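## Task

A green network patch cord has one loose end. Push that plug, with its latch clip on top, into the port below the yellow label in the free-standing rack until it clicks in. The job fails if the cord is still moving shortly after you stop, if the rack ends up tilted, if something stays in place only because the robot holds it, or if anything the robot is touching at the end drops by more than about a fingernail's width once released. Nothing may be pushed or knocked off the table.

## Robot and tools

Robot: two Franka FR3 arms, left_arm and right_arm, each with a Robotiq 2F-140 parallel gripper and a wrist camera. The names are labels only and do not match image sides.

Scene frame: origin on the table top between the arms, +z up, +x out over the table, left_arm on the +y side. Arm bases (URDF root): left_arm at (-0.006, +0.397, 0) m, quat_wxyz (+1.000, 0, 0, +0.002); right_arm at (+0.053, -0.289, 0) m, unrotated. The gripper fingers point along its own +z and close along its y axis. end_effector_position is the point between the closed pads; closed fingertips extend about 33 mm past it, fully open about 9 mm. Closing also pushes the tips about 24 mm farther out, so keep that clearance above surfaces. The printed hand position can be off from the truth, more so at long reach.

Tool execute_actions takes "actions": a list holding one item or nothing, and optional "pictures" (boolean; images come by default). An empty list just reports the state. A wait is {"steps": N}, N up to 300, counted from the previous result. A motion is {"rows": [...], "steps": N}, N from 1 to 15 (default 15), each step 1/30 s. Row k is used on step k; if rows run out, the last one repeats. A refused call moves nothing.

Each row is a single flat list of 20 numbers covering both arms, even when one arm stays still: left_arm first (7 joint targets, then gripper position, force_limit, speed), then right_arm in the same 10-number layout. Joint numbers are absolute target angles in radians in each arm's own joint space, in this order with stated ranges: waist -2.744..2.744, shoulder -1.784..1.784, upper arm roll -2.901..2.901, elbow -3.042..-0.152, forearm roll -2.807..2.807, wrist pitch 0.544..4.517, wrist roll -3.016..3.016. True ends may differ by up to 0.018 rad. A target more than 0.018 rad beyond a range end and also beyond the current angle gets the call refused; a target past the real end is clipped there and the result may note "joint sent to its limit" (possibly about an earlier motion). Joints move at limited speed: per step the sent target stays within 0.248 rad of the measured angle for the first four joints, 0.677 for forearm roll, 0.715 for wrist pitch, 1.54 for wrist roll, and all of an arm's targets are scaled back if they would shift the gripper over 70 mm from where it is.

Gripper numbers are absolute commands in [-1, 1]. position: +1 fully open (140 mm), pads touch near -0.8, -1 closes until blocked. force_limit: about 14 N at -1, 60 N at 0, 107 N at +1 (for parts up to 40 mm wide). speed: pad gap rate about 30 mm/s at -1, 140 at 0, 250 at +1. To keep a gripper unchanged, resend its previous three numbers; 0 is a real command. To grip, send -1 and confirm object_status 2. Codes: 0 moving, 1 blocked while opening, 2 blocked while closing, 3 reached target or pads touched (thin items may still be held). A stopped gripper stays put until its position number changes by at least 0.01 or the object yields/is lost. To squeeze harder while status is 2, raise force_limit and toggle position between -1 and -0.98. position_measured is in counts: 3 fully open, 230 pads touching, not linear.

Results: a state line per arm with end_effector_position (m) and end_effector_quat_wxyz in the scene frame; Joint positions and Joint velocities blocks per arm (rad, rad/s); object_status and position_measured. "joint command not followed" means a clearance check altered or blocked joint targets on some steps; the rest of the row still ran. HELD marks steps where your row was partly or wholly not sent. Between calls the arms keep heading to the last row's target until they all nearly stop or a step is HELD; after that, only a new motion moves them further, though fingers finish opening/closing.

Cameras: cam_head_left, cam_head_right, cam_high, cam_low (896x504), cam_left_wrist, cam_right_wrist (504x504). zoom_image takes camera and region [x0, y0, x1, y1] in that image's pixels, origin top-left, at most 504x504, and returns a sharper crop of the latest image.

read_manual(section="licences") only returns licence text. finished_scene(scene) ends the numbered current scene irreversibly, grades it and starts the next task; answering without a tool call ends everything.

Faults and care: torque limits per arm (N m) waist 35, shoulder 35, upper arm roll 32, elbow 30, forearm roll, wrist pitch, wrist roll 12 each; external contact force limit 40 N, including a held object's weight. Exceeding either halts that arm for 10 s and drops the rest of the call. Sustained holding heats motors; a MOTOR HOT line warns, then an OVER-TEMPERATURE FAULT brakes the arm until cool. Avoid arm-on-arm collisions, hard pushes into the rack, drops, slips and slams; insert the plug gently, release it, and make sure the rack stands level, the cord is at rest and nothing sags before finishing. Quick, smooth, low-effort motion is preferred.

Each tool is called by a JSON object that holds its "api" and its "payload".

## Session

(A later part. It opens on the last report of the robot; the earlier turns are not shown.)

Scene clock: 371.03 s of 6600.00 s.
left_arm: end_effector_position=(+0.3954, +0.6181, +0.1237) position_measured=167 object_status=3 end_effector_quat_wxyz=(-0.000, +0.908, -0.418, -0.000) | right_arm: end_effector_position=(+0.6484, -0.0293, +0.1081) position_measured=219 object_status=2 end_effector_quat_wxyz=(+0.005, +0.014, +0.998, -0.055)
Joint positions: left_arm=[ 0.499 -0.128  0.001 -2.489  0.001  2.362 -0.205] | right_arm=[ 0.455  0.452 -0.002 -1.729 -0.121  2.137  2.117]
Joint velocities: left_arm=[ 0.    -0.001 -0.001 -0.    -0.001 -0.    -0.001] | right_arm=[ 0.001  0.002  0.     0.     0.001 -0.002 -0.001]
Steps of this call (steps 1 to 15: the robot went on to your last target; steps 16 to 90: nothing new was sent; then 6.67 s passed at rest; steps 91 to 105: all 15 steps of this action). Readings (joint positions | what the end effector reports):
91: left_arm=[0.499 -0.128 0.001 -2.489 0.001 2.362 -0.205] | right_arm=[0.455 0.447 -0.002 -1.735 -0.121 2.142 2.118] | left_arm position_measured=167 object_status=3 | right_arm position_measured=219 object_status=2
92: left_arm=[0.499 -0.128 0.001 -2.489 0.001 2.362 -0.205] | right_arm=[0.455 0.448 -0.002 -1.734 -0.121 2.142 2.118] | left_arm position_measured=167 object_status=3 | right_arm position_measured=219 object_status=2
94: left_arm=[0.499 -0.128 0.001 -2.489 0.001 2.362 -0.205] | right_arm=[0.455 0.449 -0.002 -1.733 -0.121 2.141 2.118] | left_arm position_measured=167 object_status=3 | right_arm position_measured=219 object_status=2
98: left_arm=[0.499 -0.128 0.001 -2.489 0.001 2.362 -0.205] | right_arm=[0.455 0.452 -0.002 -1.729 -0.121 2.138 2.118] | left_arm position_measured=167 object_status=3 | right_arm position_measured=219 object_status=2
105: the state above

{"api": "execute_actions", "payload": {"actions": []}}

{"api": "zoom_image", "payload": {"camera": "cam_right_wrist", "region": [250,280,290,320]}}

{"api": "zoom_image", "payload": {"camera": "cam_head_right", "region": [495,205,540,235]}}

{"api": "zoom_image", "payload": {"camera": "cam_head_left", "region": [480,205,525,235]}}

Scene clock: 373.73 s of 6600.00 s.
left_arm: end_effector_position=(+0.3954, +0.6181, +0.1237) position_measured=167 object_status=3 end_effector_quat_wxyz=(-0.000, +0.908, -0.418, -0.000) | right_arm: end_effector_position=(+0.6484, -0.0292, +0.1082) position_measured=219 object_status=2 end_effector_quat_wxyz=(+0.005, +0.014, +0.998, -0.055)
Joint positions: left_arm=[ 0.499 -0.128  0.001 -2.489  0.001  2.362 -0.205] | right_arm=[ 0.455  0.452 -0.002 -1.728 -0.121  2.136  2.117]
Joint velocities: left_arm=[ 0.    -0.001  0.    -0.    -0.     0.     0.   ] | right_arm=[ 0.    -0.002 -0.002  0.001 -0.001  0.001  0.   ]
Steps of this call (steps 1 to 15: the robot went on to your last target; steps 16 to 81: nothing new was sent). Readings (joint positions | what the end effector reports):
1: left_arm=[0.499 -0.128 0.001 -2.489 0.001 2.362 -0.205] | right_arm=[0.455 0.452 -0.002 -1.729 -0.121 2.137 2.117] | left_arm position_measured=167 object_status=3 | right_arm position_measured=219 object_status=2
2: left_arm=[0.499 -0.128 0.001 -2.489 0.001 2.362 -0.205] | right_arm=[0.455 0.452 -0.002 -1.729 -0.121 2.137 2.117] | left_arm position_measured=167 object_status=3 | right_arm position_measured=219 object_status=2
4: left_arm=[0.499 -0.128 0.001 -2.489 0.001 2.362 -0.205] | right_arm=[0.455 0.452 -0.002 -1.728 -0.121 2.137 2.117] | left_arm position_measured=167 object_status=3 | right_arm position_measured=219 object_status=2
8: left_arm=[0.499 -0.128 0.001 -2.489 0.001 2.362 -0.205] | right_arm=[0.455 0.452 -0.002 -1.728 -0.121 2.137 2.117] | left_arm position_measured=167 object_status=3 | right_arm position_measured=219 object_status=2
81: the state above
All arms were judged still, so your last target was given up. Only a new action makes them travel on or press farther. Fingers that are still opening or closing keep moving.

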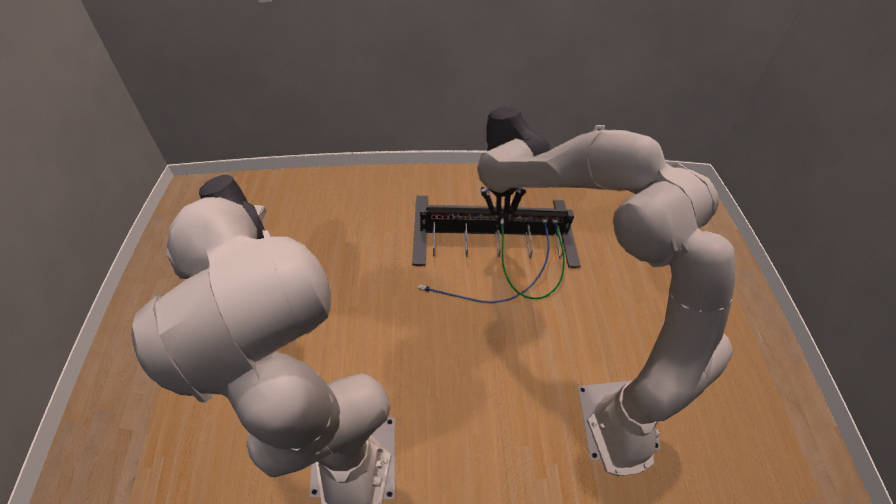

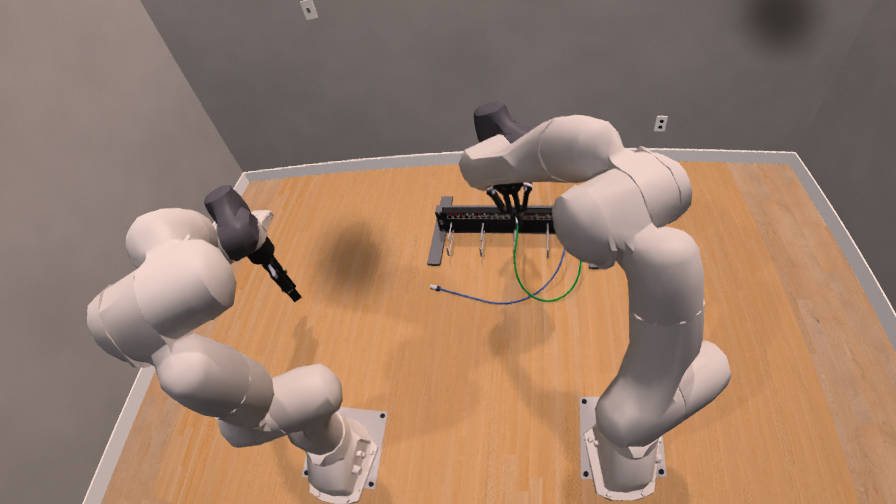

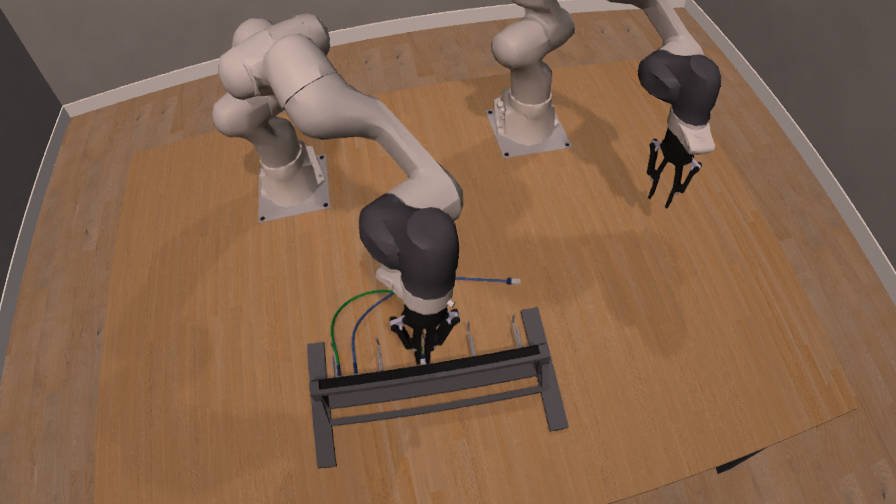

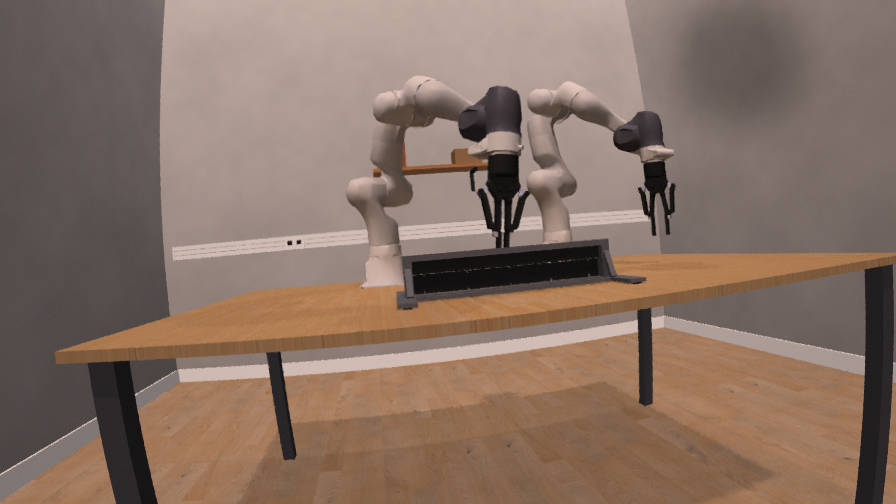

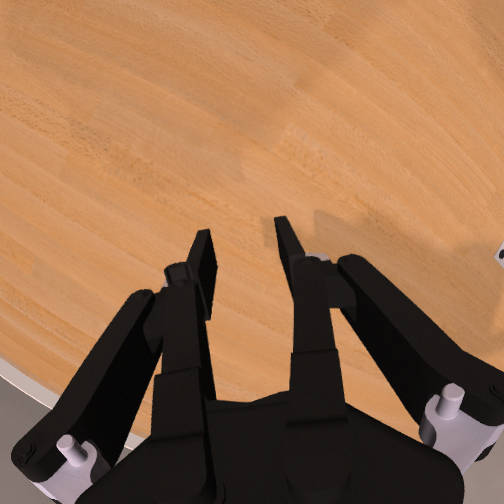

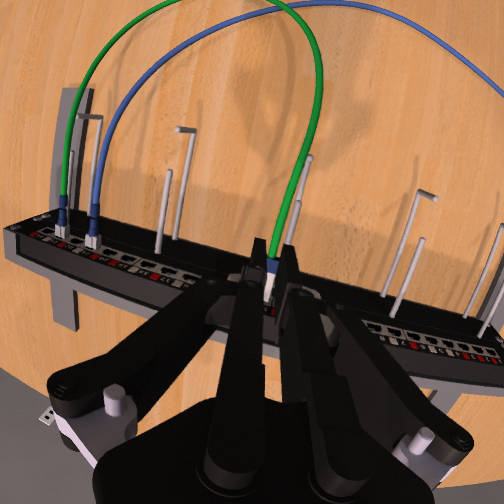

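Region (250, 280, 290, 320) of cam_right_wrist's 504x504 image, scaled by 12.600, with more detail than that image has.

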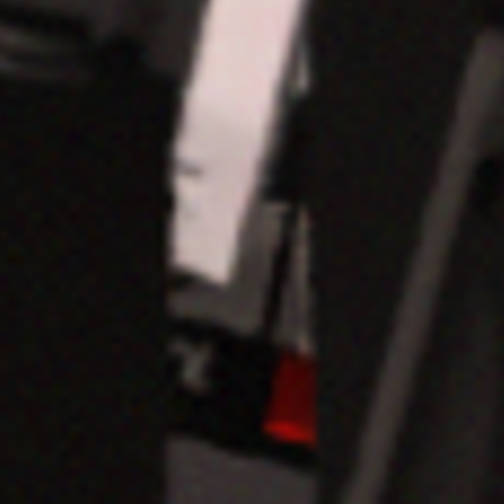

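Region (495, 205, 540, 235) of cam_head_right's 896x504 image, scaled by 11.200, with more detail than that image has.

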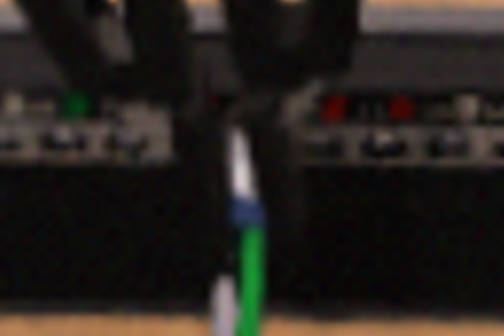

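Region (480, 205, 525, 235) of cam_head_left's 896x504 image, scaled by 11.200, with more detail than that image has.

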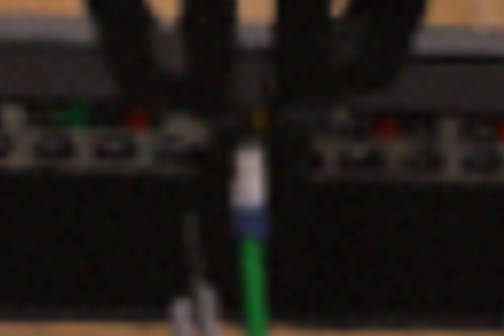

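{"api": "execute_actions", "payload": {"actions": [{"rows":[[0.5,-0.13,0,-2.49,0,2.36,-0.2,-0.3,0,0,0.4516,0.452,-0.003,-1.7248,-0.123,2.140,2.113,-1,0.6,-0.8],[0.5,-0.13,0,-2.49,0,2.36,-0.2,-0.3,0,0,0.4513,0.452,-0.003,-1.7248,-0.123,2.140,2.113,-1,0.6,-0.8],[0.5,-0.13,0,-2.49,0,2.36,-0.2,-0.3,0,0,0.4510,0.452,-0.003,-1.7248,-0.123,2.140,2.113,-1,0.6,-0.8],[0.5,-0.13,0,-2.49,0,2.36,-0.2,-0.3,0,0,0.4507,0.452,-0.003,-1.7248,-0.123,2.140,2.113,-1,0.6,-0.8],[0.5,-0.13,0,-2.49,0,2.36,-0.2,-0.3,0,0,0.4504,0.452,-0.003,-1.7248,-0.123,2.140,2.113,-1,0.6,-0.8],[0.5,-0.13,0,-2.49,0,2.36,-0.2,-0.3,0,0,0.4501,0.452,-0.003,-1.7248,-0.123,2.140,2.113,-1,0.6,-0.8]],"steps":15}], "pictures": false}}

Scene clock: 382.03 s of 6600.00 s.
left_arm: end_effector_position=(+0.3954, +0.6181, +0.1237) position_measured=167 object_status=3 end_effector_quat_wxyz=(-0.000, +0.908, -0.418, -0.000) | right_arm: end_effector_position=(+0.6486, -0.0295, +0.1082) position_measured=219 object_status=2 end_effector_quat_wxyz=(+0.005, +0.014, +0.998, -0.055)
Joint positions: left_arm=[ 0.499 -0.128  0.001 -2.489  0.001  2.362 -0.205] | right_arm=[ 0.454  0.452 -0.002 -1.728 -0.121  2.136  2.117]
Joint velocities: left_arm=[-0.     0.001 -0.002  0.001 -0.001  0.001  0.001] | right_arm=[-0.001  0.001 -0.003 -0.    -0.001 -0.    -0.   ]
Steps of this call (steps 1 to 90: nothing new was sent; then 4.80 s passed at rest; steps 91 to 105: all 15 steps of this action). Readings (joint positions | what the end effector reports):
91: left_arm=[0.499 -0.128 0.001 -2.489 0.001 2.362 -0.205] | right_arm=[0.455 0.452 -0.002 -1.728 -0.121 2.136 2.117] | left_arm position_measured=167 object_status=3 | right_arm position_measured=219 object_status=2
92: left_arm=[0.499 -0.128 0.001 -2.489 0.001 2.362 -0.205] | right_arm=[0.455 0.452 -0.002 -1.728 -0.121 2.136 2.117] | left_arm position_measured=167 object_status=3 | right_arm position_measured=219 object_status=2
94: left_arm=[0.499 -0.128 0.001 -2.489 0.001 2.362 -0.205] | right_arm=[0.454 0.452 -0.002 -1.728 -0.121 2.136 2.117] | left_arm position_measured=167 object_status=3 | right_arm position_measured=219 object_status=2
98: left_arm=[0.499 -0.128 0.001 -2.489 0.001 2.362 -0.205] | right_arm=[0.454 0.452 -0.002 -1.728 -0.121 2.136 2.117] | left_arm position_measured=167 object_status=3 | right_arm position_measured=219 object_status=2
105: the state above

{"api": "execute_actions", "payload": {"actions": [{"rows":[[0.5,-0.13,0,-2.49,0,2.36,-0.2,-0.3,0,0,0.4498,0.452,-0.003,-1.7245,-0.123,2.141,2.113,-1,0.6,-0.8],[0.5,-0.13,0,-2.49,0,2.36,-0.2,-0.3,0,0,0.4495,0.452,-0.003,-1.7242,-0.123,2.142,2.113,-1,0.6,-0.8],[0.5,-0.13,0,-2.49,0,2.36,-0.2,-0.3,0,0,0.4492,0.452,-0.003,-1.724,-0.123,2.143,2.113,-1,0.6,-0.8],[0.5,-0.13,0,-2.49,0,2.36,-0.2,-0.3,0,0,0.4489,0.452,-0.003,-1.7237,-0.123,2.144,2.113,-1,0.6,-0.8],[0.5,-0.13,0,-2.49,0,2.36,-0.2,-0.3,0,0,0.4486,0.452,-0.003,-1.7234,-0.123,2.145,2.113,-1,0.6,-0.8]],"steps":15}], "pictures": false}}

Scene clock: 388.40 s of 6600.00 s.
left_arm: end_effector_position=(+0.3954, +0.6181, +0.1237) position_measured=167 object_status=3 end_effector_quat_wxyz=(-0.000, +0.908, -0.418, -0.000) | right_arm: end_effector_position=(+0.6487, -0.0297, +0.1082) position_measured=219 object_status=2 end_effector_quat_wxyz=(+0.005, +0.014, +0.998, -0.055)
Joint positions: left_arm=[ 0.499 -0.128  0.001 -2.489  0.001  2.362 -0.205] | right_arm=[ 0.453  0.452 -0.001 -1.728 -0.121  2.136  2.117]
Joint velocities: left_arm=[-0.     0.001  0.    -0.     0.001  0.     0.   ] | right_arm=[-0.001 -0.     0.002 -0.    -0.     0.001  0.   ]
Steps of this call (steps 1 to 15: the robot went on to your last target; steps 16 to 90: nothing new was sent; then 2.87 s passed at rest; steps 91 to 105: all 15 steps of this action). Readings (joint positions | what the end effector reports):
91: left_arm=[0.499 -0.128 0.001 -2.489 0.001 2.362 -0.205] | right_arm=[0.454 0.452 -0.002 -1.728 -0.121 2.136 2.117] | left_arm position_measured=167 object_status=3 | right_arm position_measured=219 object_status=2
92: left_arm=[0.499 -0.128 0.001 -2.489 0.001 2.362 -0.205] | right_arm=[0.454 0.452 -0.002 -1.728 -0.121 2.136 2.117] | left_arm position_measured=167 object_status=3 | right_arm position_measured=219 object_status=2
94: left_arm=[0.499 -0.128 0.001 -2.489 0.001 2.362 -0.205] | right_arm=[0.454 0.452 -0.002 -1.728 -0.121 2.136 2.117] | left_arm position_measured=167 object_status=3 | right_arm position_measured=219 object_status=2
98: left_arm=[0.499 -0.128 0.001 -2.489 0.001 2.362 -0.205] | right_arm=[0.454 0.452 -0.002 -1.728 -0.121 2.136 2.117] | left_arm position_measured=167 object_status=3 | right_arm position_measured=219 object_status=2
105: the state above

{"api": "execute_actions", "payload": {"actions": [{"rows":[[0.5,-0.13,0,-2.49,0,2.36,-0.2,-0.3,0,0,0.4492,0.4516,-0.0035,-1.723,-0.123,2.147,2.113,-1,0.6,-0.8],[0.5,-0.13,0,-2.49,0,2.36,-0.2,-0.3,0,0,0.4496,0.4512,-0.004,-1.7224,-0.124,2.149,2.113,-1,0.6,-0.8],[0.5,-0.13,0,-2.49,0,2.36,-0.2,-0.3,0,0,0.4498,0.4508,-0.004,-1.7218,-0.124,2.151,2.113,-1,0.6,-0.8],[0.5,-0.13,0,-2.49,0,2.36,-0.2,-0.3,0,0,0.450,0.4504,-0.004,-1.7212,-0.124,2.153,2.113,-1,0.6,-0.8]],"steps":15}]}}

{"api": "zoom_image", "payload": {"camera": "cam_right_wrist", "region": [250,280,290,320]}}

Scene clock: 395.60 s of 6600.00 s.
left_arm: end_effector_position=(+0.3954, +0.6181, +0.1237) position_measured=167 object_status=3 end_effector_quat_wxyz=(-0.000, +0.908, -0.418, -0.000) | right_arm: end_effector_position=(+0.6487, -0.0296, +0.1083) position_measured=219 object_status=2 end_effector_quat_wxyz=(+0.005, +0.014, +0.998, -0.055)
Joint positions: left_arm=[ 0.499 -0.128  0.001 -2.489  0.001  2.362 -0.205] | right_arm=[ 0.453  0.452 -0.001 -1.728 -0.121  2.136  2.117]
Joint velocities: left_arm=[-0.001 -0.001 -0.001  0.002 -0.    -0.    -0.   ] | right_arm=[ 0.001  0.    -0.    -0.001 -0.001 -0.     0.001]
Steps of this call (steps 1 to 15: the robot went on to your last target; steps 16 to 90: nothing new was sent; then 3.70 s passed at rest; steps 91 to 105: all 15 steps of this action). Readings (joint positions | what the end effector reports):
91: left_arm=[0.499 -0.128 0.001 -2.489 0.001 2.362 -0.205] | right_arm=[0.453 0.452 -0.001 -1.728 -0.121 2.136 2.117] | left_arm position_measured=167 object_status=3 | right_arm position_measured=219 object_status=2
92: left_arm=[0.499 -0.128 0.001 -2.489 0.001 2.362 -0.205] | right_arm=[0.453 0.452 -0.001 -1.728 -0.121 2.136 2.117] | left_arm position_measured=167 object_status=3 | right_arm position_measured=219 object_status=2
94: left_arm=[0.499 -0.128 0.001 -2.489 0.001 2.362 -0.205] | right_arm=[0.453 0.452 -0.001 -1.728 -0.121 2.136 2.117] | left_arm position_measured=167 object_status=3 | right_arm position_measured=219 object_status=2
98: left_arm=[0.499 -0.128 0.001 -2.489 0.001 2.362 -0.205] | right_arm=[0.453 0.452 -0.001 -1.728 -0.121 2.136 2.117] | left_arm position_measured=167 object_status=3 | right_arm position_measured=219 object_status=2
105: the state above

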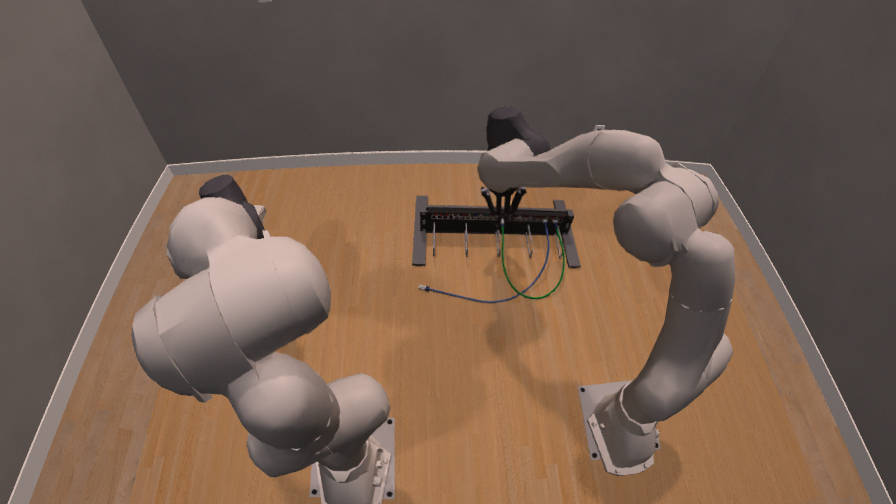

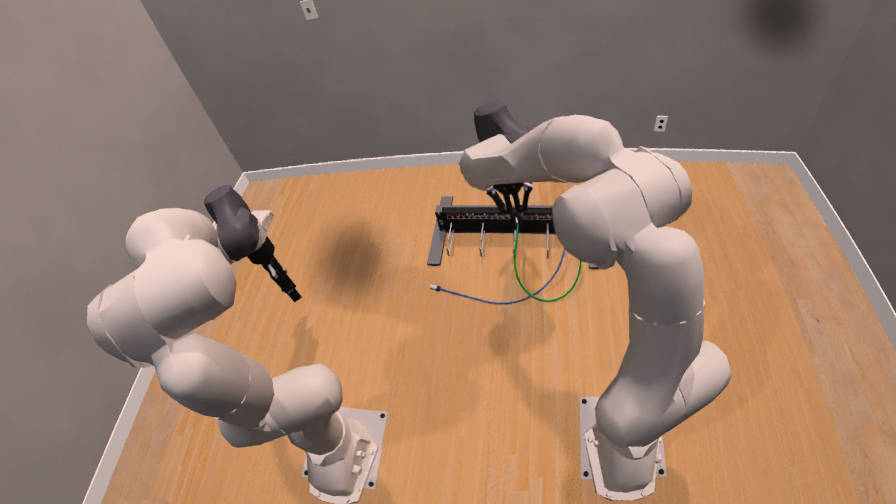

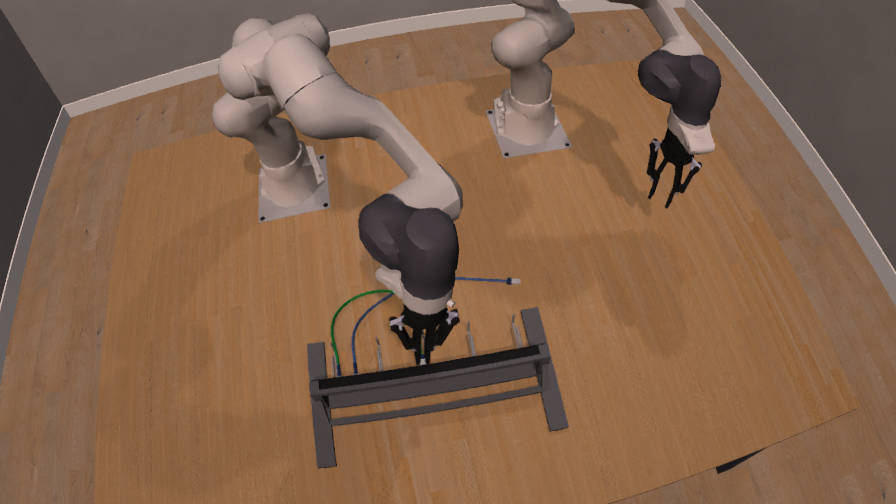

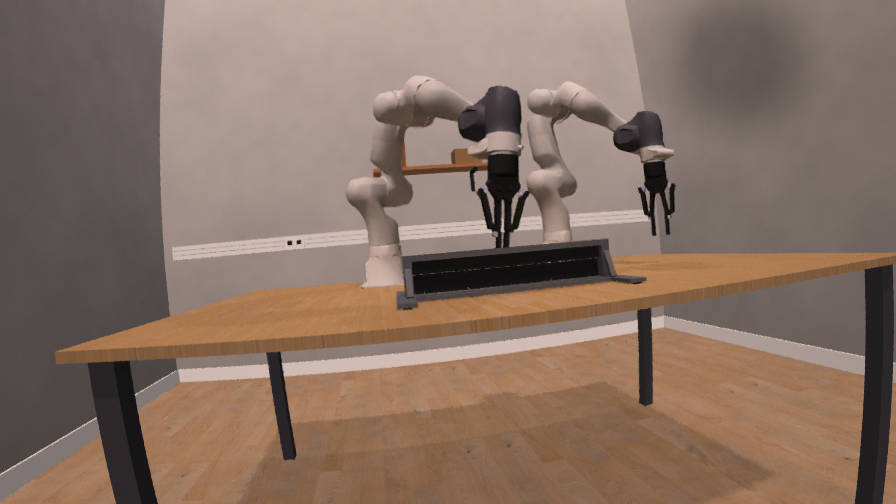

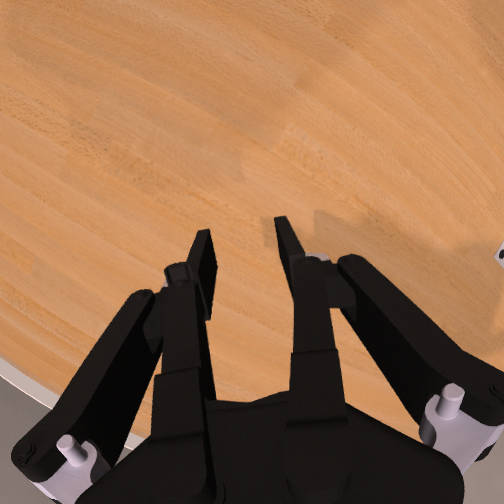

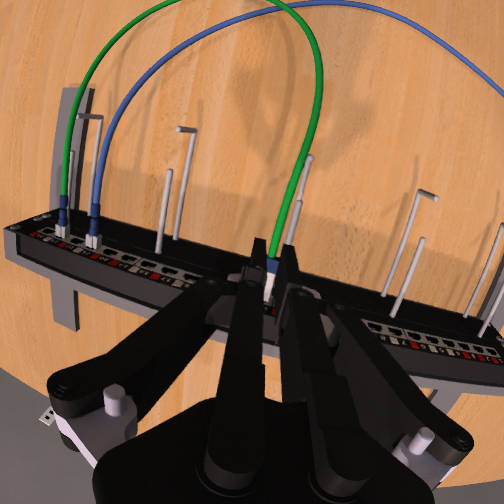

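Region (250, 280, 290, 320) of cam_right_wrist's 504x504 image, scaled by 12.600, with more detail than that image has.

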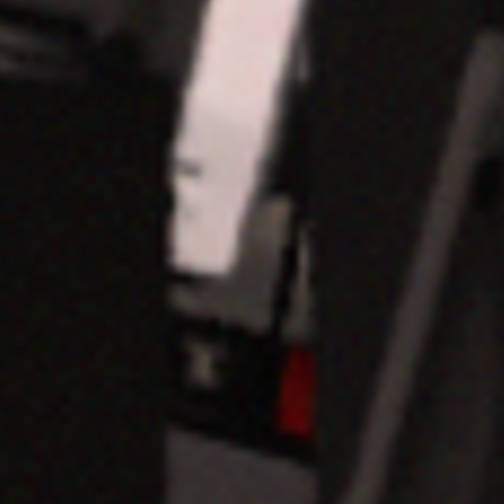

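{"api": "execute_actions", "payload": {"actions": [{"rows":[[0.5,-0.13,0,-2.49,0,2.36,-0.2,-0.3,0,0,0.4519,0.4513,-0.004,-1.7200,-0.1265,2.149,2.124,-1,0.6,-0.8],[0.5,-0.13,0,-2.49,0,2.36,-0.2,-0.3,0,0,0.4526,0.4519,-0.004,-1.7189,-0.1285,2.1478,2.126,-1,0.6,-0.8],[0.5,-0.13,0,-2.49,0,2.36,-0.2,-0.3,0,0,0.4533,0.4525,-0.004,-1.7178,-0.1305,2.1466,2.128,-1,0.6,-0.8],[0.5,-0.13,0,-2.49,0,2.36,-0.2,-0.3,0,0,0.4540,0.4531,-0.004,-1.7167,-0.1325,2.1454,2.130,-1,0.6,-0.8],[0.5,-0.13,0,-2.49,0,2.36,-0.2,-0.3,0,0,0.4547,0.4537,-0.004,-1.7155,-0.1345,2.1442,2.132,-1,0.6,-0.8],[0.5,-0.13,0,-2.49,0,2.36,-0.2,-0.3,0,0,0.4554,0.4543,-0.004,-1.7144,-0.1365,2.143,2.134,-1,0.6,-0.8],[0.5,-0.13,0,-2.49,0,2.36,-0.2,-0.3,0,0,0.4561,0.4549,-0.004,-1.7133,-0.1385,2.1418,2.136,-1,0.6,-0.8],[0.5,-0.13,0,-2.49,0,2.36,-0.2,-0.3,0,0,0.4568,0.4555,-0.004,-1.7122,-0.1405,2.1406,2.138,-1,0.6,-0.8],[0.5,-0.13,0,-2.49,0,2.36,-0.2,-0.3,0,0,0.4575,0.4561,-0.004,-1.711,-0.1425,2.1394,2.14,-1,0.6,-0.8],[0.5,-0.13,0,-2.49,0,2.36,-0.2,-0.3,0,0,0.4582,0.4567,-0.004,-1.7099,-0.1445,2.1382,2.141,-1,0.6,-0.8],[0.5,-0.13,0,-2.49,0,2.36,-0.2,-0.3,0,0,0.4589,0.4574,-0.004,-1.7088,-0.1465,2.137,2.141,-1,0.6,-0.8]],"steps":15}], "pictures": false}}

Scene clock: 406.47 s of 6600.00 s.
left_arm: end_effector_position=(+0.3954, +0.6181, +0.1237) position_measured=167 object_status=3 end_effector_quat_wxyz=(-0.000, +0.908, -0.418, -0.000) | right_arm: end_effector_position=(+0.6488, -0.0294, +0.1083) position_measured=219 object_status=2 end_effector_quat_wxyz=(+0.006, +0.013, +0.998, -0.063)
Joint positions: left_arm=[ 0.499 -0.128  0.001 -2.489  0.001  2.362 -0.205] | right_arm=[ 0.46   0.458 -0.001 -1.718 -0.139  2.125  2.13 ]
Joint velocities: left_arm=[ 0.001 -0.001  0.    -0.001 -0.001 -0.001 -0.001] | right_arm=[ 0.006  0.005 -0.001  0.008 -0.014 -0.009  0.023]
Steps of this call (steps 1 to 15: the robot went on to your last target; steps 16 to 90: nothing new was sent; then 7.37 s passed at rest; steps 91 to 105: all 15 steps of this action). Readings (joint positions | what the end effector reports):
91: left_arm=[0.499 -0.128 0.001 -2.489 0.001 2.362 -0.205] | right_arm=[0.453 0.452 -0.001 -1.728 -0.121 2.136 2.117] | left_arm position_measured=167 object_status=3 | right_arm position_measured=219 object_status=2
92: left_arm=[0.499 -0.128 0.001 -2.489 0.001 2.362 -0.205] | right_arm=[0.453 0.452 -0.001 -1.728 -0.121 2.136 2.118] | left_arm position_measured=167 object_status=3 | right_arm position_measured=219 object_status=2
94: left_arm=[0.499 -0.128 0.001 -2.489 0.001 2.362 -0.205] | right_arm=[0.454 0.453 -0.001 -1.727 -0.123 2.135 2.119] | left_arm position_measured=167 object_status=3 | right_arm position_measured=219 object_status=2
98: left_arm=[0.499 -0.128 0.001 -2.489 0.001 2.362 -0.205] | right_arm=[0.457 0.455 -0.001 -1.723 -0.129 2.131 2.123] | left_arm position_measured=167 object_status=3 | right_arm position_measured=219 object_status=2
105: the state above

Slight gain. Continue the sweep.

{"api": "execute_actions", "payload": {"actions": [{"rows":[[0.5,-0.13,0,-2.49,0,2.36,-0.2,-0.3,0,0,0.4596,0.4580,-0.004,-1.7079,-0.1485,2.1358,2.145,-1,0.6,-0.8],[0.5,-0.13,0,-2.49,0,2.36,-0.2,-0.3,0,0,0.4603,0.4586,-0.004,-1.7068,-0.1505,2.1346,2.147,-1,0.6,-0.8],[0.5,-0.13,0,-2.49,0,2.36,-0.2,-0.3,0,0,0.4610,0.4592,-0.004,-1.7057,-0.1525,2.1334,2.149,-1,0.6,-0.8],[0.5,-0.13,0,-2.49,0,2.36,-0.2,-0.3,0,0,0.4617,0.4598,-0.004,-1.7046,-0.1545,2.1322,2.151,-1,0.6,-0.8],[0.5,-0.13,0,-2.49,0,2.36,-0.2,-0.3,0,0,0.4624,0.4604,-0.004,-1.7035,-0.1565,2.131,2.153,-1,0.6,-0.8],[0.5,-0.13,0,-2.49,0,2.36,-0.2,-0.3,0,0,0.4631,0.4610,-0.004,-1.7024,-0.1585,2.1298,2.155,-1,0.6,-0.8],[0.5,-0.13,0,-2.49,0,2.36,-0.2,-0.3,0,0,0.4638,0.4616,-0.004,-1.7013,-0.1605,2.1286,2.157,-1,0.6,-0.8],[0.5,-0.13,0,-2.49,0,2.36,-0.2,-0.3,0,0,0.4645,0.4622,-0.004,-1.7002,-0.1625,2.1274,2.159,-1,0.6,-0.8],[0.5,-0.13,0,-2.49,0,2.36,-0.2,-0.3,0,0,0.4652,0.4628,-0.004,-1.6991,-0.1645,2.1262,2.161,-1,0.6,-0.8],[0.5,-0.13,0,-2.49,0,2.36,-0.2,-0.3,0,0,0.4659,0.4634,-0.004,-1.698,-0.1665,2.125,2.163,-1,0.6,-0.8],[0.5,-0.13,0,-2.49,0,2.36,-0.2,-0.3,0,0,0.4666,0.4640,-0.004,-1.6969,-0.1685,2.1238,2.164,-1,0.6,-0.8],[0.5,-0.13,0,-2.49,0,2.36,-0.2,-0.3,0,0,0.4673,0.4646,-0.004,-1.6958,-0.1705,2.1226,2.165,-1,0.6,-0.8],[0.5,-0.13,0,-2.49,0,2.36,-0.2,-0.3,0,0,0.4680,0.4652,-0.004,-1.6947,-0.1725,2.1214,2.166,-1,0.6,-0.8]],"steps":15}], "pictures": false}}

{"api": "execute_actions", "payload": {"actions": [{"steps":10}]}}

{"api": "zoom_image", "payload": {"camera": "cam_right_wrist", "region": [250,280,290,320]}}

Scene clock: 419.87 s of 6600.00 s.
left_arm: end_effector_position=(+0.3954, +0.6181, +0.1237) position_measured=167 object_status=3 end_effector_quat_wxyz=(-0.000, +0.908, -0.418, -0.000) | right_arm: end_effector_position=(+0.6488, -0.0290, +0.1080) position_measured=219 object_status=2 end_effector_quat_wxyz=(+0.008, +0.013, +0.997, -0.075)
Joint positions: left_arm=[ 0.499 -0.128  0.001 -2.489  0.001  2.362 -0.205] | right_arm=[ 0.47   0.467 -0.001 -1.705 -0.162  2.111  2.152]
Joint velocities: left_arm=[ 0.     0.001 -0.001 -0.    -0.001  0.001  0.001] | right_arm=[ 0.01   0.01   0.001  0.013 -0.028 -0.018  0.029]
Steps of this call (steps 1 to 15: the robot went on to your last target; steps 16 to 90: nothing new was sent; then 9.90 s passed at rest; steps 91 to 105: all 15 steps of this action). Readings (joint positions | what the end effector reports):
91: left_arm=[0.499 -0.128 0.001 -2.489 0.001 2.362 -0.205] | right_arm=[0.461 0.459 -0.001 -1.717 -0.141 2.124 2.137] | left_arm position_measured=167 object_status=3 | right_arm position_measured=219 object_status=2
92: left_arm=[0.499 -0.128 0.001 -2.489 0.001 2.362 -0.205] | right_arm=[0.461 0.459 -0.001 -1.717 -0.141 2.124 2.137] | left_arm position_measured=167 object_status=3 | right_arm position_measured=219 object_status=2
94: left_arm=[0.499 -0.128 0.001 -2.489 0.001 2.362 -0.205] | right_arm=[0.462 0.460 -0.001 -1.715 -0.144 2.122 2.139] | left_arm position_measured=167 object_status=3 | right_arm position_measured=219 object_status=2
98: left_arm=[0.499 -0.128 0.001 -2.489 0.001 2.362 -0.205] | right_arm=[0.465 0.463 -0.001 -1.712 -0.150 2.118 2.143] | left_arm position_measured=167 object_status=3 | right_arm position_measured=219 object_status=2
105: the state above

Scene clock: 420.20 s of 6600.00 s.
left_arm: end_effector_position=(+0.3954, +0.6181, +0.1237) position_measured=167 object_status=3 end_effector_quat_wxyz=(-0.000, +0.908, -0.418, -0.000) | right_arm: end_effector_position=(+0.6488, -0.0289, +0.1080) position_measured=219 object_status=2 end_effector_quat_wxyz=(+0.008, +0.014, +0.997, -0.076)
Joint positions: left_arm=[ 0.499 -0.128  0.001 -2.489  0.001  2.362 -0.205] | right_arm=[ 0.471  0.468 -0.001 -1.704 -0.165  2.109  2.158]
Joint velocities: left_arm=[-0.    -0.001  0.    -0.001 -0.    -0.001  0.001] | right_arm=[ 0.001  0.    -0.    -0.001 -0.001 -0.     0.01 ]
Steps of this call (steps 1 to 10: the robot went on to your last target). Readings (joint positions | what the end effector reports):
1: left_arm=[0.499 -0.128 0.001 -2.489 0.001 2.362 -0.205] | right_arm=[0.470 0.467 -0.001 -1.705 -0.163 2.110 2.153] | left_arm position_measured=167 object_status=3 | right_arm position_measured=219 object_status=2
2: left_arm=[0.499 -0.128 0.001 -2.489 0.001 2.362 -0.205] | right_arm=[0.470 0.467 -0.001 -1.705 -0.164 2.110 2.154] | left_arm position_measured=167 object_status=3 | right_arm position_measured=219 object_status=2
4: left_arm=[0.499 -0.128 0.001 -2.489 0.001 2.362 -0.205] | right_arm=[0.471 0.467 -0.001 -1.704 -0.164 2.109 2.155] | left_arm position_measured=167 object_status=3 | right_arm position_measured=219 object_status=2
8: left_arm=[0.499 -0.128 0.001 -2.489 0.001 2.362 -0.205] | right_arm=[0.471 0.468 -0.001 -1.704 -0.165 2.109 2.157] | left_arm position_measured=167 object_status=3 | right_arm position_measured=219 object_status=2
10: the state above

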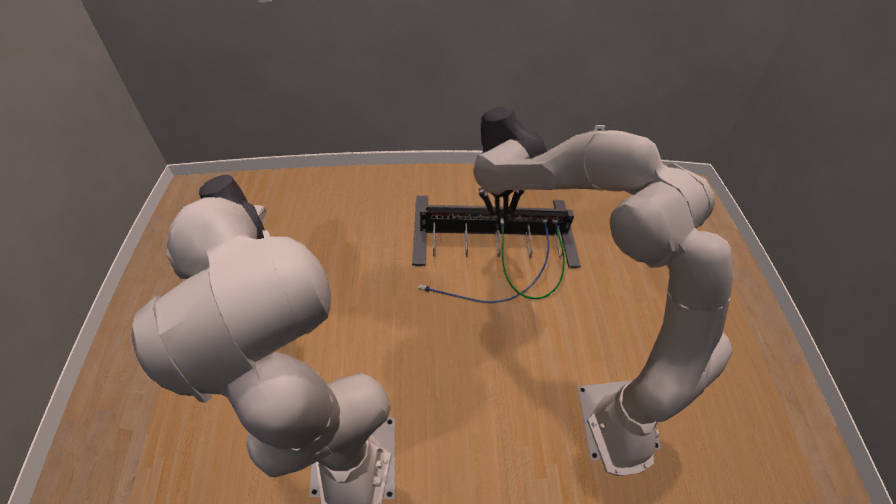

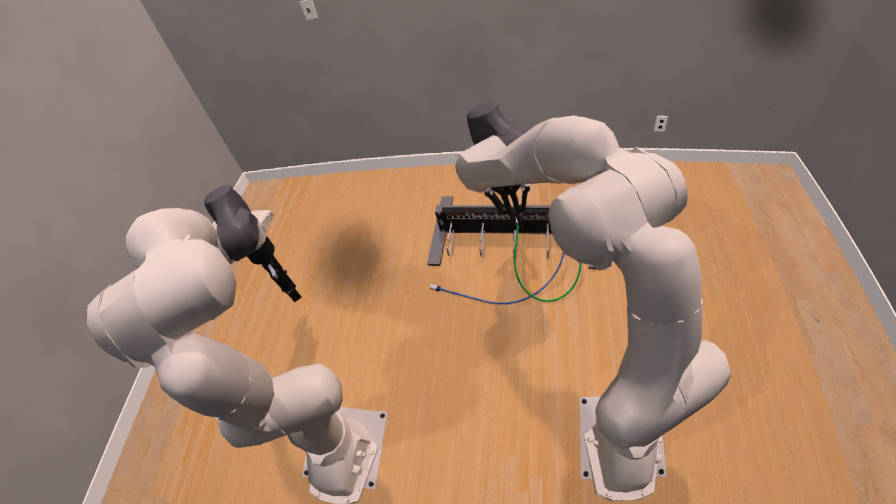

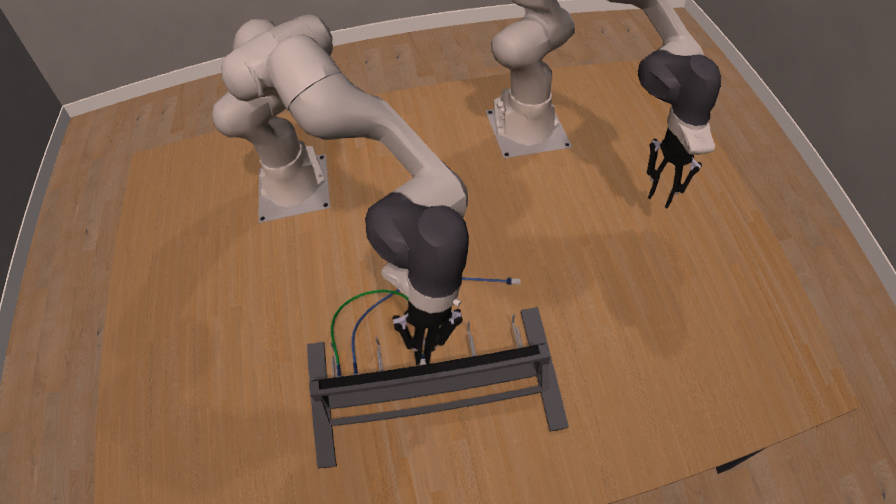

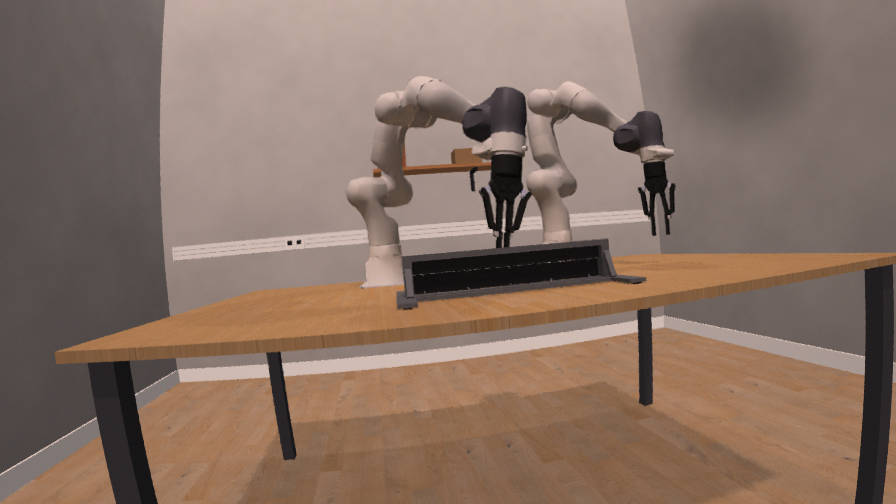

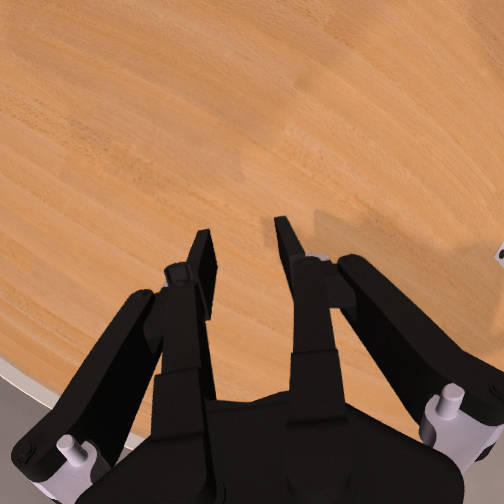

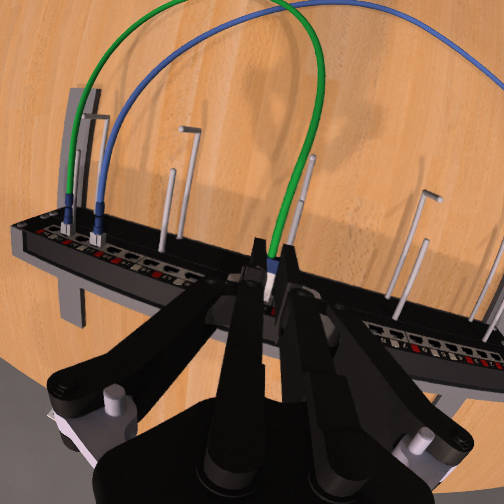

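Region (250, 280, 290, 320) of cam_right_wrist's 504x504 image, scaled by 12.600, with more detail than that image has.

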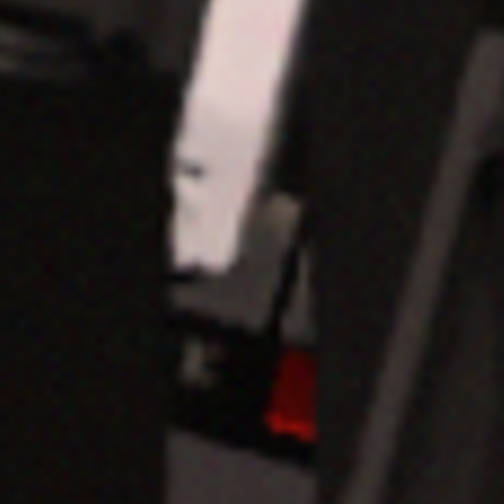

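{"api": "execute_actions", "payload": {"actions": [{"rows":[[0.5,-0.13,0,-2.49,0,2.36,-0.2,-0.3,0,0,0.4688,0.4665,-0.004,-1.6955,-0.172,2.123,2.166,-1,0.6,-0.8],[0.5,-0.13,0,-2.49,0,2.36,-0.2,-0.3,0,0,0.4690,0.4675,-0.004,-1.696,-0.172,2.125,2.166,-1,0.6,-0.8],[0.5,-0.13,0,-2.49,0,2.36,-0.2,-0.3,0,0,0.4690,0.4683,-0.004,-1.696,-0.172,2.127,2.166,-1,0.6,-0.8],[0.5,-0.13,0,-2.49,0,2.36,-0.2,-0.3,0,0,0.4690,0.469,-0.004,-1.696,-0.172,2.128,2.166,-1,0.6,-0.8]],"steps":12}], "pictures": false}}

Scene clock: 428.00 s of 6600.00 s.
left_arm: end_effector_position=(+0.3954, +0.6181, +0.1237) position_measured=167 object_status=3 end_effector_quat_wxyz=(-0.000, +0.908, -0.418, -0.000) | right_arm: end_effector_position=(+0.6488, -0.0288, +0.1078) position_measured=219 object_status=2 end_effector_quat_wxyz=(+0.008, +0.016, +0.997, -0.076)
Joint positions: left_arm=[ 0.499 -0.128  0.001 -2.489  0.001  2.362 -0.205] | right_arm=[ 0.471  0.468 -0.001 -1.704 -0.166  2.109  2.162]
Joint velocities: left_arm=[-0.001  0.    -0.     0.    -0.    -0.001  0.002] | right_arm=[ 0.    -0.    -0.001 -0.001  0.001 -0.001  0.002]
Steps of this call (steps 1 to 15: the robot went on to your last target; steps 16 to 90: nothing new was sent; then 4.40 s passed at rest; steps 91 to 102: all 12 steps of this action). Readings (joint positions | what the end effector reports):
91: left_arm=[0.499 -0.128 0.001 -2.489 0.001 2.362 -0.205] | right_arm=[0.471 0.468 -0.001 -1.704 -0.166 2.109 2.161] | left_arm position_measured=167 object_status=3 | right_arm position_measured=219 object_status=2
92: left_arm=[0.499 -0.128 0.001 -2.489 0.001 2.362 -0.205] | right_arm=[0.471 0.468 -0.001 -1.704 -0.166 2.109 2.161] | left_arm position_measured=167 object_status=3 | right_arm position_measured=219 object_status=2
94: left_arm=[0.499 -0.128 0.001 -2.489 0.001 2.362 -0.205] | right_arm=[0.471 0.468 -0.001 -1.704 -0.166 2.109 2.161] | left_arm position_measured=167 object_status=3 | right_arm position_measured=219 object_status=2
98: left_arm=[0.499 -0.128 0.001 -2.489 0.001 2.362 -0.205] | right_arm=[0.471 0.468 -0.001 -1.704 -0.166 2.109 2.161] | left_arm position_measured=167 object_status=3 | right_arm position_measured=219 object_status=2
102: the state above

{"api": "execute_actions", "payload": {"actions": [{"rows":[[0.5,-0.13,0,-2.49,0,2.36,-0.2,-0.3,0,0,0.4702,0.4684,-0.004,-1.6946,-0.1735,2.1215,2.167,-1,0.6,-0.8],[0.5,-0.13,0,-2.49,0,2.36,-0.2,-0.3,0,0,0.4710,0.4691,-0.004,-1.6935,-0.1755,2.1202,2.169,-1,0.6,-0.8],[0.5,-0.13,0,-2.49,0,2.36,-0.2,-0.3,0,0,0.4718,0.4699,-0.004,-1.6924,-0.1775,2.1189,2.171,-1,0.6,-0.8],[0.5,-0.13,0,-2.49,0,2.36,-0.2,-0.3,0,0,0.4726,0.4706,-0.004,-1.6913,-0.1795,2.1176,2.173,-1,0.6,-0.8],[0.5,-0.13,0,-2.49,0,2.36,-0.2,-0.3,0,0,0.4734,0.4714,-0.004,-1.6902,-0.1815,2.1163,2.175,-1,0.6,-0.8],[0.5,-0.13,0,-2.49,0,2.36,-0.2,-0.3,0,0,0.4742,0.4721,-0.004,-1.6891,-0.1835,2.115,2.177,-1,0.6,-0.8],[0.5,-0.13,0,-2.49,0,2.36,-0.2,-0.3,0,0,0.4750,0.4729,-0.004,-1.688,-0.1855,2.1137,2.179,-1,0.6,-0.8],[0.5,-0.13,0,-2.49,0,2.36,-0.2,-0.3,0,0,0.4758,0.4736,-0.004,-1.6869,-0.1875,2.1124,2.181,-1,0.6,-0.8],[0.5,-0.13,0,-2.49,0,2.36,-0.2,-0.3,0,0,0.4766,0.4744,-0.004,-1.6858,-0.1895,2.1111,2.183,-1,0.6,-0.8],[0.5,-0.13,0,-2.49,0,2.36,-0.2,-0.3,0,0,0.4774,0.4751,-0.004,-1.6847,-0.1915,2.1098,2.185,-1,0.6,-0.8],[0.5,-0.13,0,-2.49,0,2.36,-0.2,-0.3,0,0,0.4782,0.4759,-0.004,-1.6836,-0.1935,2.1085,2.186,-1,0.6,-0.8],[0.5,-0.13,0,-2.49,0,2.36,-0.2,-0.3,0,0,0.4790,0.4766,-0.004,-1.6825,-0.1955,2.1072,2.187,-1,0.6,-0.8]],"steps":15}], "pictures": false}}

{"api": "execute_actions", "payload": {"actions": [{"steps":8}], "pictures": false}}

Scene clock: 444.90 s of 6600.00 s.
left_arm: end_effector_position=(+0.3954, +0.6181, +0.1237) position_measured=167 object_status=3 end_effector_quat_wxyz=(-0.000, +0.908, -0.418, -0.000) | right_arm: end_effector_position=(+0.6489, -0.0284, +0.1077) position_measured=219 object_status=2 end_effector_quat_wxyz=(+0.010, +0.013, +0.996, -0.087)
Joint positions: left_arm=[ 0.499 -0.128  0.001 -2.489  0.001  2.362 -0.205] | right_arm=[ 0.48   0.476 -0.001 -1.692 -0.187  2.095  2.176]
Joint velocities: left_arm=[-0.001  0.001 -0.001  0.    -0.     0.001 -0.003] | right_arm=[ 0.009  0.007 -0.001  0.01  -0.022 -0.012  0.025]
Steps of this call (steps 1 to 15: the robot went on to your last target; steps 16 to 90: nothing new was sent; then 13.40 s passed at rest; steps 91 to 105: all 15 steps of this action). Readings (joint positions | what the end effector reports):
91: left_arm=[0.499 -0.128 0.001 -2.489 0.001 2.362 -0.205] | right_arm=[0.471 0.468 -0.001 -1.704 -0.166 2.109 2.162] | left_arm position_measured=167 object_status=3 | right_arm position_measured=219 object_status=2
92: left_arm=[0.499 -0.128 0.001 -2.489 0.001 2.362 -0.205] | right_arm=[0.471 0.468 -0.001 -1.703 -0.167 2.108 2.162] | left_arm position_measured=167 object_status=3 | right_arm position_measured=219 object_status=2
94: left_arm=[0.499 -0.128 0.001 -2.489 0.001 2.362 -0.205] | right_arm=[0.472 0.469 -0.001 -1.702 -0.169 2.107 2.164] | left_arm position_measured=167 object_status=3 | right_arm position_measured=219 object_status=2
98: left_arm=[0.499 -0.128 0.001 -2.489 0.001 2.362 -0.205] | right_arm=[0.475 0.472 -0.001 -1.698 -0.176 2.102 2.167] | left_arm position_measured=167 object_status=3 | right_arm position_measured=219 object_status=2
105: the state above

Scene clock: 445.17 s of 6600.00 s.
left_arm: end_effector_position=(+0.3954, +0.6181, +0.1237) position_measured=167 object_status=3 end_effector_quat_wxyz=(-0.000, +0.908, -0.418, -0.000) | right_arm: end_effector_position=(+0.6489, -0.0283, +0.1076) position_measured=219 object_status=2 end_effector_quat_wxyz=(+0.010, +0.015, +0.996, -0.088)
Joint positions: left_arm=[ 0.499 -0.128  0.001 -2.489  0.001  2.362 -0.205] | right_arm=[ 0.481  0.477 -0.001 -1.691 -0.189  2.094  2.18 ]
Joint velocities: left_arm=[-0.001 -0.    -0.001  0.    -0.001  0.     0.002] | right_arm=[ 0.002  0.002  0.001 -0.    -0.002 -0.002  0.01 ]
Steps of this call (steps 1 to 8: the robot went on to your last target). Readings (joint positions | what the end effector reports):
1: left_arm=[0.499 -0.128 0.001 -2.489 0.001 2.362 -0.205] | right_arm=[0.480 0.476 -0.001 -1.691 -0.188 2.095 2.176] | left_arm position_measured=167 object_status=3 | right_arm position_measured=219 object_status=2
2: left_arm=[0.499 -0.128 0.001 -2.489 0.001 2.362 -0.205] | right_arm=[0.480 0.476 -0.001 -1.691 -0.188 2.095 2.177] | left_arm position_measured=167 object_status=3 | right_arm position_measured=219 object_status=2
4: left_arm=[0.499 -0.128 0.001 -2.489 0.001 2.362 -0.205] | right_arm=[0.480 0.477 -0.001 -1.691 -0.189 2.094 2.178] | left_arm position_measured=167 object_status=3 | right_arm position_measured=219 object_status=2
8: the state above

{"api": "execute_actions", "payload": {"actions": [{"rows":[[0.5,-0.13,0,-2.49,0,2.36,-0.2,-0.3,0,0,0.4798,0.4776,-0.004,-1.6808,-0.1975,2.1051,2.189,-1,0.6,-0.8],[0.5,-0.13,0,-2.49,0,2.36,-0.2,-0.3,0,0,0.4806,0.4788,-0.004,-1.6789,-0.1995,2.103,2.191,-1,0.6,-0.8],[0.5,-0.13,0,-2.49,0,2.36,-0.2,-0.3,0,0,0.4814,0.48,-0.004,-1.677,-0.2015,2.1009,2.193,-1,0.6,-0.8],[0.5,-0.13,0,-2.49,0,2.36,-0.2,-0.3,0,0,0.4822,0.4812,-0.004,-1.6751,-0.2035,2.0988,2.195,-1,0.6,-0.8],[0.5,-0.13,0,-2.49,0,2.36,-0.2,-0.3,0,0,0.4830,0.4824,-0.004,-1.6732,-0.2055,2.0967,2.197,-1,0.6,-0.8],[0.5,-0.13,0,-2.49,0,2.36,-0.2,-0.3,0,0,0.4838,0.4836,-0.004,-1.6713,-0.2075,2.0946,2.199,-1,0.6,-0.8],[0.5,-0.13,0,-2.49,0,2.36,-0.2,-0.3,0,0,0.4846,0.4848,-0.004,-1.6694,-0.2095,2.0925,2.201,-1,0.6,-0.8],[0.5,-0.13,0,-2.49,0,2.36,-0.2,-0.3,0,0,0.4854,0.486,-0.004,-1.6675,-0.2115,2.0904,2.203,-1,0.6,-0.8],[0.5,-0.13,0,-2.49,0,2.36,-0.2,-0.3,0,0,0.4862,0.4872,-0.004,-1.6656,-0.2135,2.0883,2.204,-1,0.6,-0.8],[0.5,-0.13,0,-2.49,0,2.36,-0.2,-0.3,0,0,0.4870,0.4884,-0.004,-1.6637,-0.2155,2.0862,2.205,-1,0.6,-0.8],[0.5,-0.13,0,-2.49,0,2.36,-0.2,-0.3,0,0,0.4878,0.4896,-0.004,-1.6618,-0.2175,2.0841,2.206,-1,0.6,-0.8],[0.5,-0.13,0,-2.49,0,2.36,-0.2,-0.3,0,0,0.4886,0.4908,-0.004,-1.6599,-0.2195,2.082,2.207,-1,0.6,-0.8]],"steps":15}], "pictures": false}}

{"api": "execute_actions", "payload": {"actions": [{"steps":8}], "pictures": false}}

Scene clock: 461.27 s of 6600.00 s.
left_arm: end_effector_position=(+0.3954, +0.6181, +0.1237) position_measured=167 object_status=3 end_effector_quat_wxyz=(-0.000, +0.908, -0.418, -0.000) | right_arm: end_effector_position=(+0.6492, -0.0279, +0.1075) position_measured=219 object_status=2 end_effector_quat_wxyz=(+0.010, +0.014, +0.995, -0.100)
Joint positions: left_arm=[ 0.499 -0.128  0.001 -2.489  0.001  2.362 -0.205] | right_arm=[ 0.49   0.49  -0.001 -1.67  -0.21   2.072  2.196]
Joint velocities: left_arm=[-0.    -0.001 -0.     0.002  0.001  0.001 -0.   ] | right_arm=[ 0.009  0.012  0.001  0.019 -0.022 -0.02   0.023]
Steps of this call (steps 1 to 15: the robot went on to your last target; steps 16 to 90: nothing new was sent; then 12.60 s passed at rest; steps 91 to 105: all 15 steps of this action). Readings (joint positions | what the end effector reports):
91: left_arm=[0.499 -0.128 0.001 -2.489 0.001 2.362 -0.205] | right_arm=[0.481 0.477 -0.001 -1.690 -0.190 2.094 2.183] | left_arm position_measured=167 object_status=3 | right_arm position_measured=219 object_status=2
92: left_arm=[0.499 -0.128 0.001 -2.489 0.001 2.362 -0.205] | right_arm=[0.481 0.478 -0.001 -1.689 -0.190 2.093 2.183] | left_arm position_measured=167 object_status=3 | right_arm position_measured=219 object_status=2
94: left_arm=[0.499 -0.128 0.001 -2.489 0.001 2.362 -0.205] | right_arm=[0.482 0.479 -0.001 -1.687 -0.193 2.090 2.185] | left_arm position_measured=167 object_status=3 | right_arm position_measured=219 object_status=2
98: left_arm=[0.499 -0.128 0.001 -2.489 0.001 2.362 -0.205] | right_arm=[0.485 0.484 -0.001 -1.680 -0.199 2.083 2.189] | left_arm position_measured=167 object_status=3 | right_arm position_measured=219 object_status=2
105: the state above

Scene clock: 461.53 s of 6600.00 s.
left_arm: end_effector_position=(+0.3954, +0.6181, +0.1237) position_measured=167 object_status=3 end_effector_quat_wxyz=(-0.000, +0.908, -0.418, -0.000) | right_arm: end_effector_position=(+0.6492, -0.0278, +0.1074) position_measured=219 object_status=2 end_effector_quat_wxyz=(+0.010, +0.015, +0.995, -0.101)
Joint positions: left_arm=[ 0.499 -0.128  0.001 -2.489  0.001  2.362 -0.205] | right_arm=[ 0.491  0.491 -0.001 -1.668 -0.212  2.07   2.2  ]
Joint velocities: left_arm=[-0.    -0.     0.    -0.001 -0.001  0.    -0.001] | right_arm=[ 0.001  0.001  0.001 -0.    -0.002 -0.001  0.008]
Steps of this call (steps 1 to 8: the robot went on to your last target). Readings (joint positions | what the end effector reports):
1: left_arm=[0.499 -0.128 0.001 -2.489 0.001 2.362 -0.205] | right_arm=[0.490 0.491 -0.001 -1.669 -0.211 2.071 2.197] | left_arm position_measured=167 object_status=3 | right_arm position_measured=219 object_status=2
2: left_arm=[0.499 -0.128 0.001 -2.489 0.001 2.362 -0.205] | right_arm=[0.491 0.491 -0.001 -1.669 -0.211 2.071 2.197] | left_arm position_measured=167 object_status=3 | right_arm position_measured=219 object_status=2
4: left_arm=[0.499 -0.128 0.001 -2.489 0.001 2.362 -0.205] | right_arm=[0.491 0.491 -0.001 -1.669 -0.212 2.070 2.198] | left_arm position_measured=167 object_status=3 | right_arm position_measured=219 object_status=2
8: the state above


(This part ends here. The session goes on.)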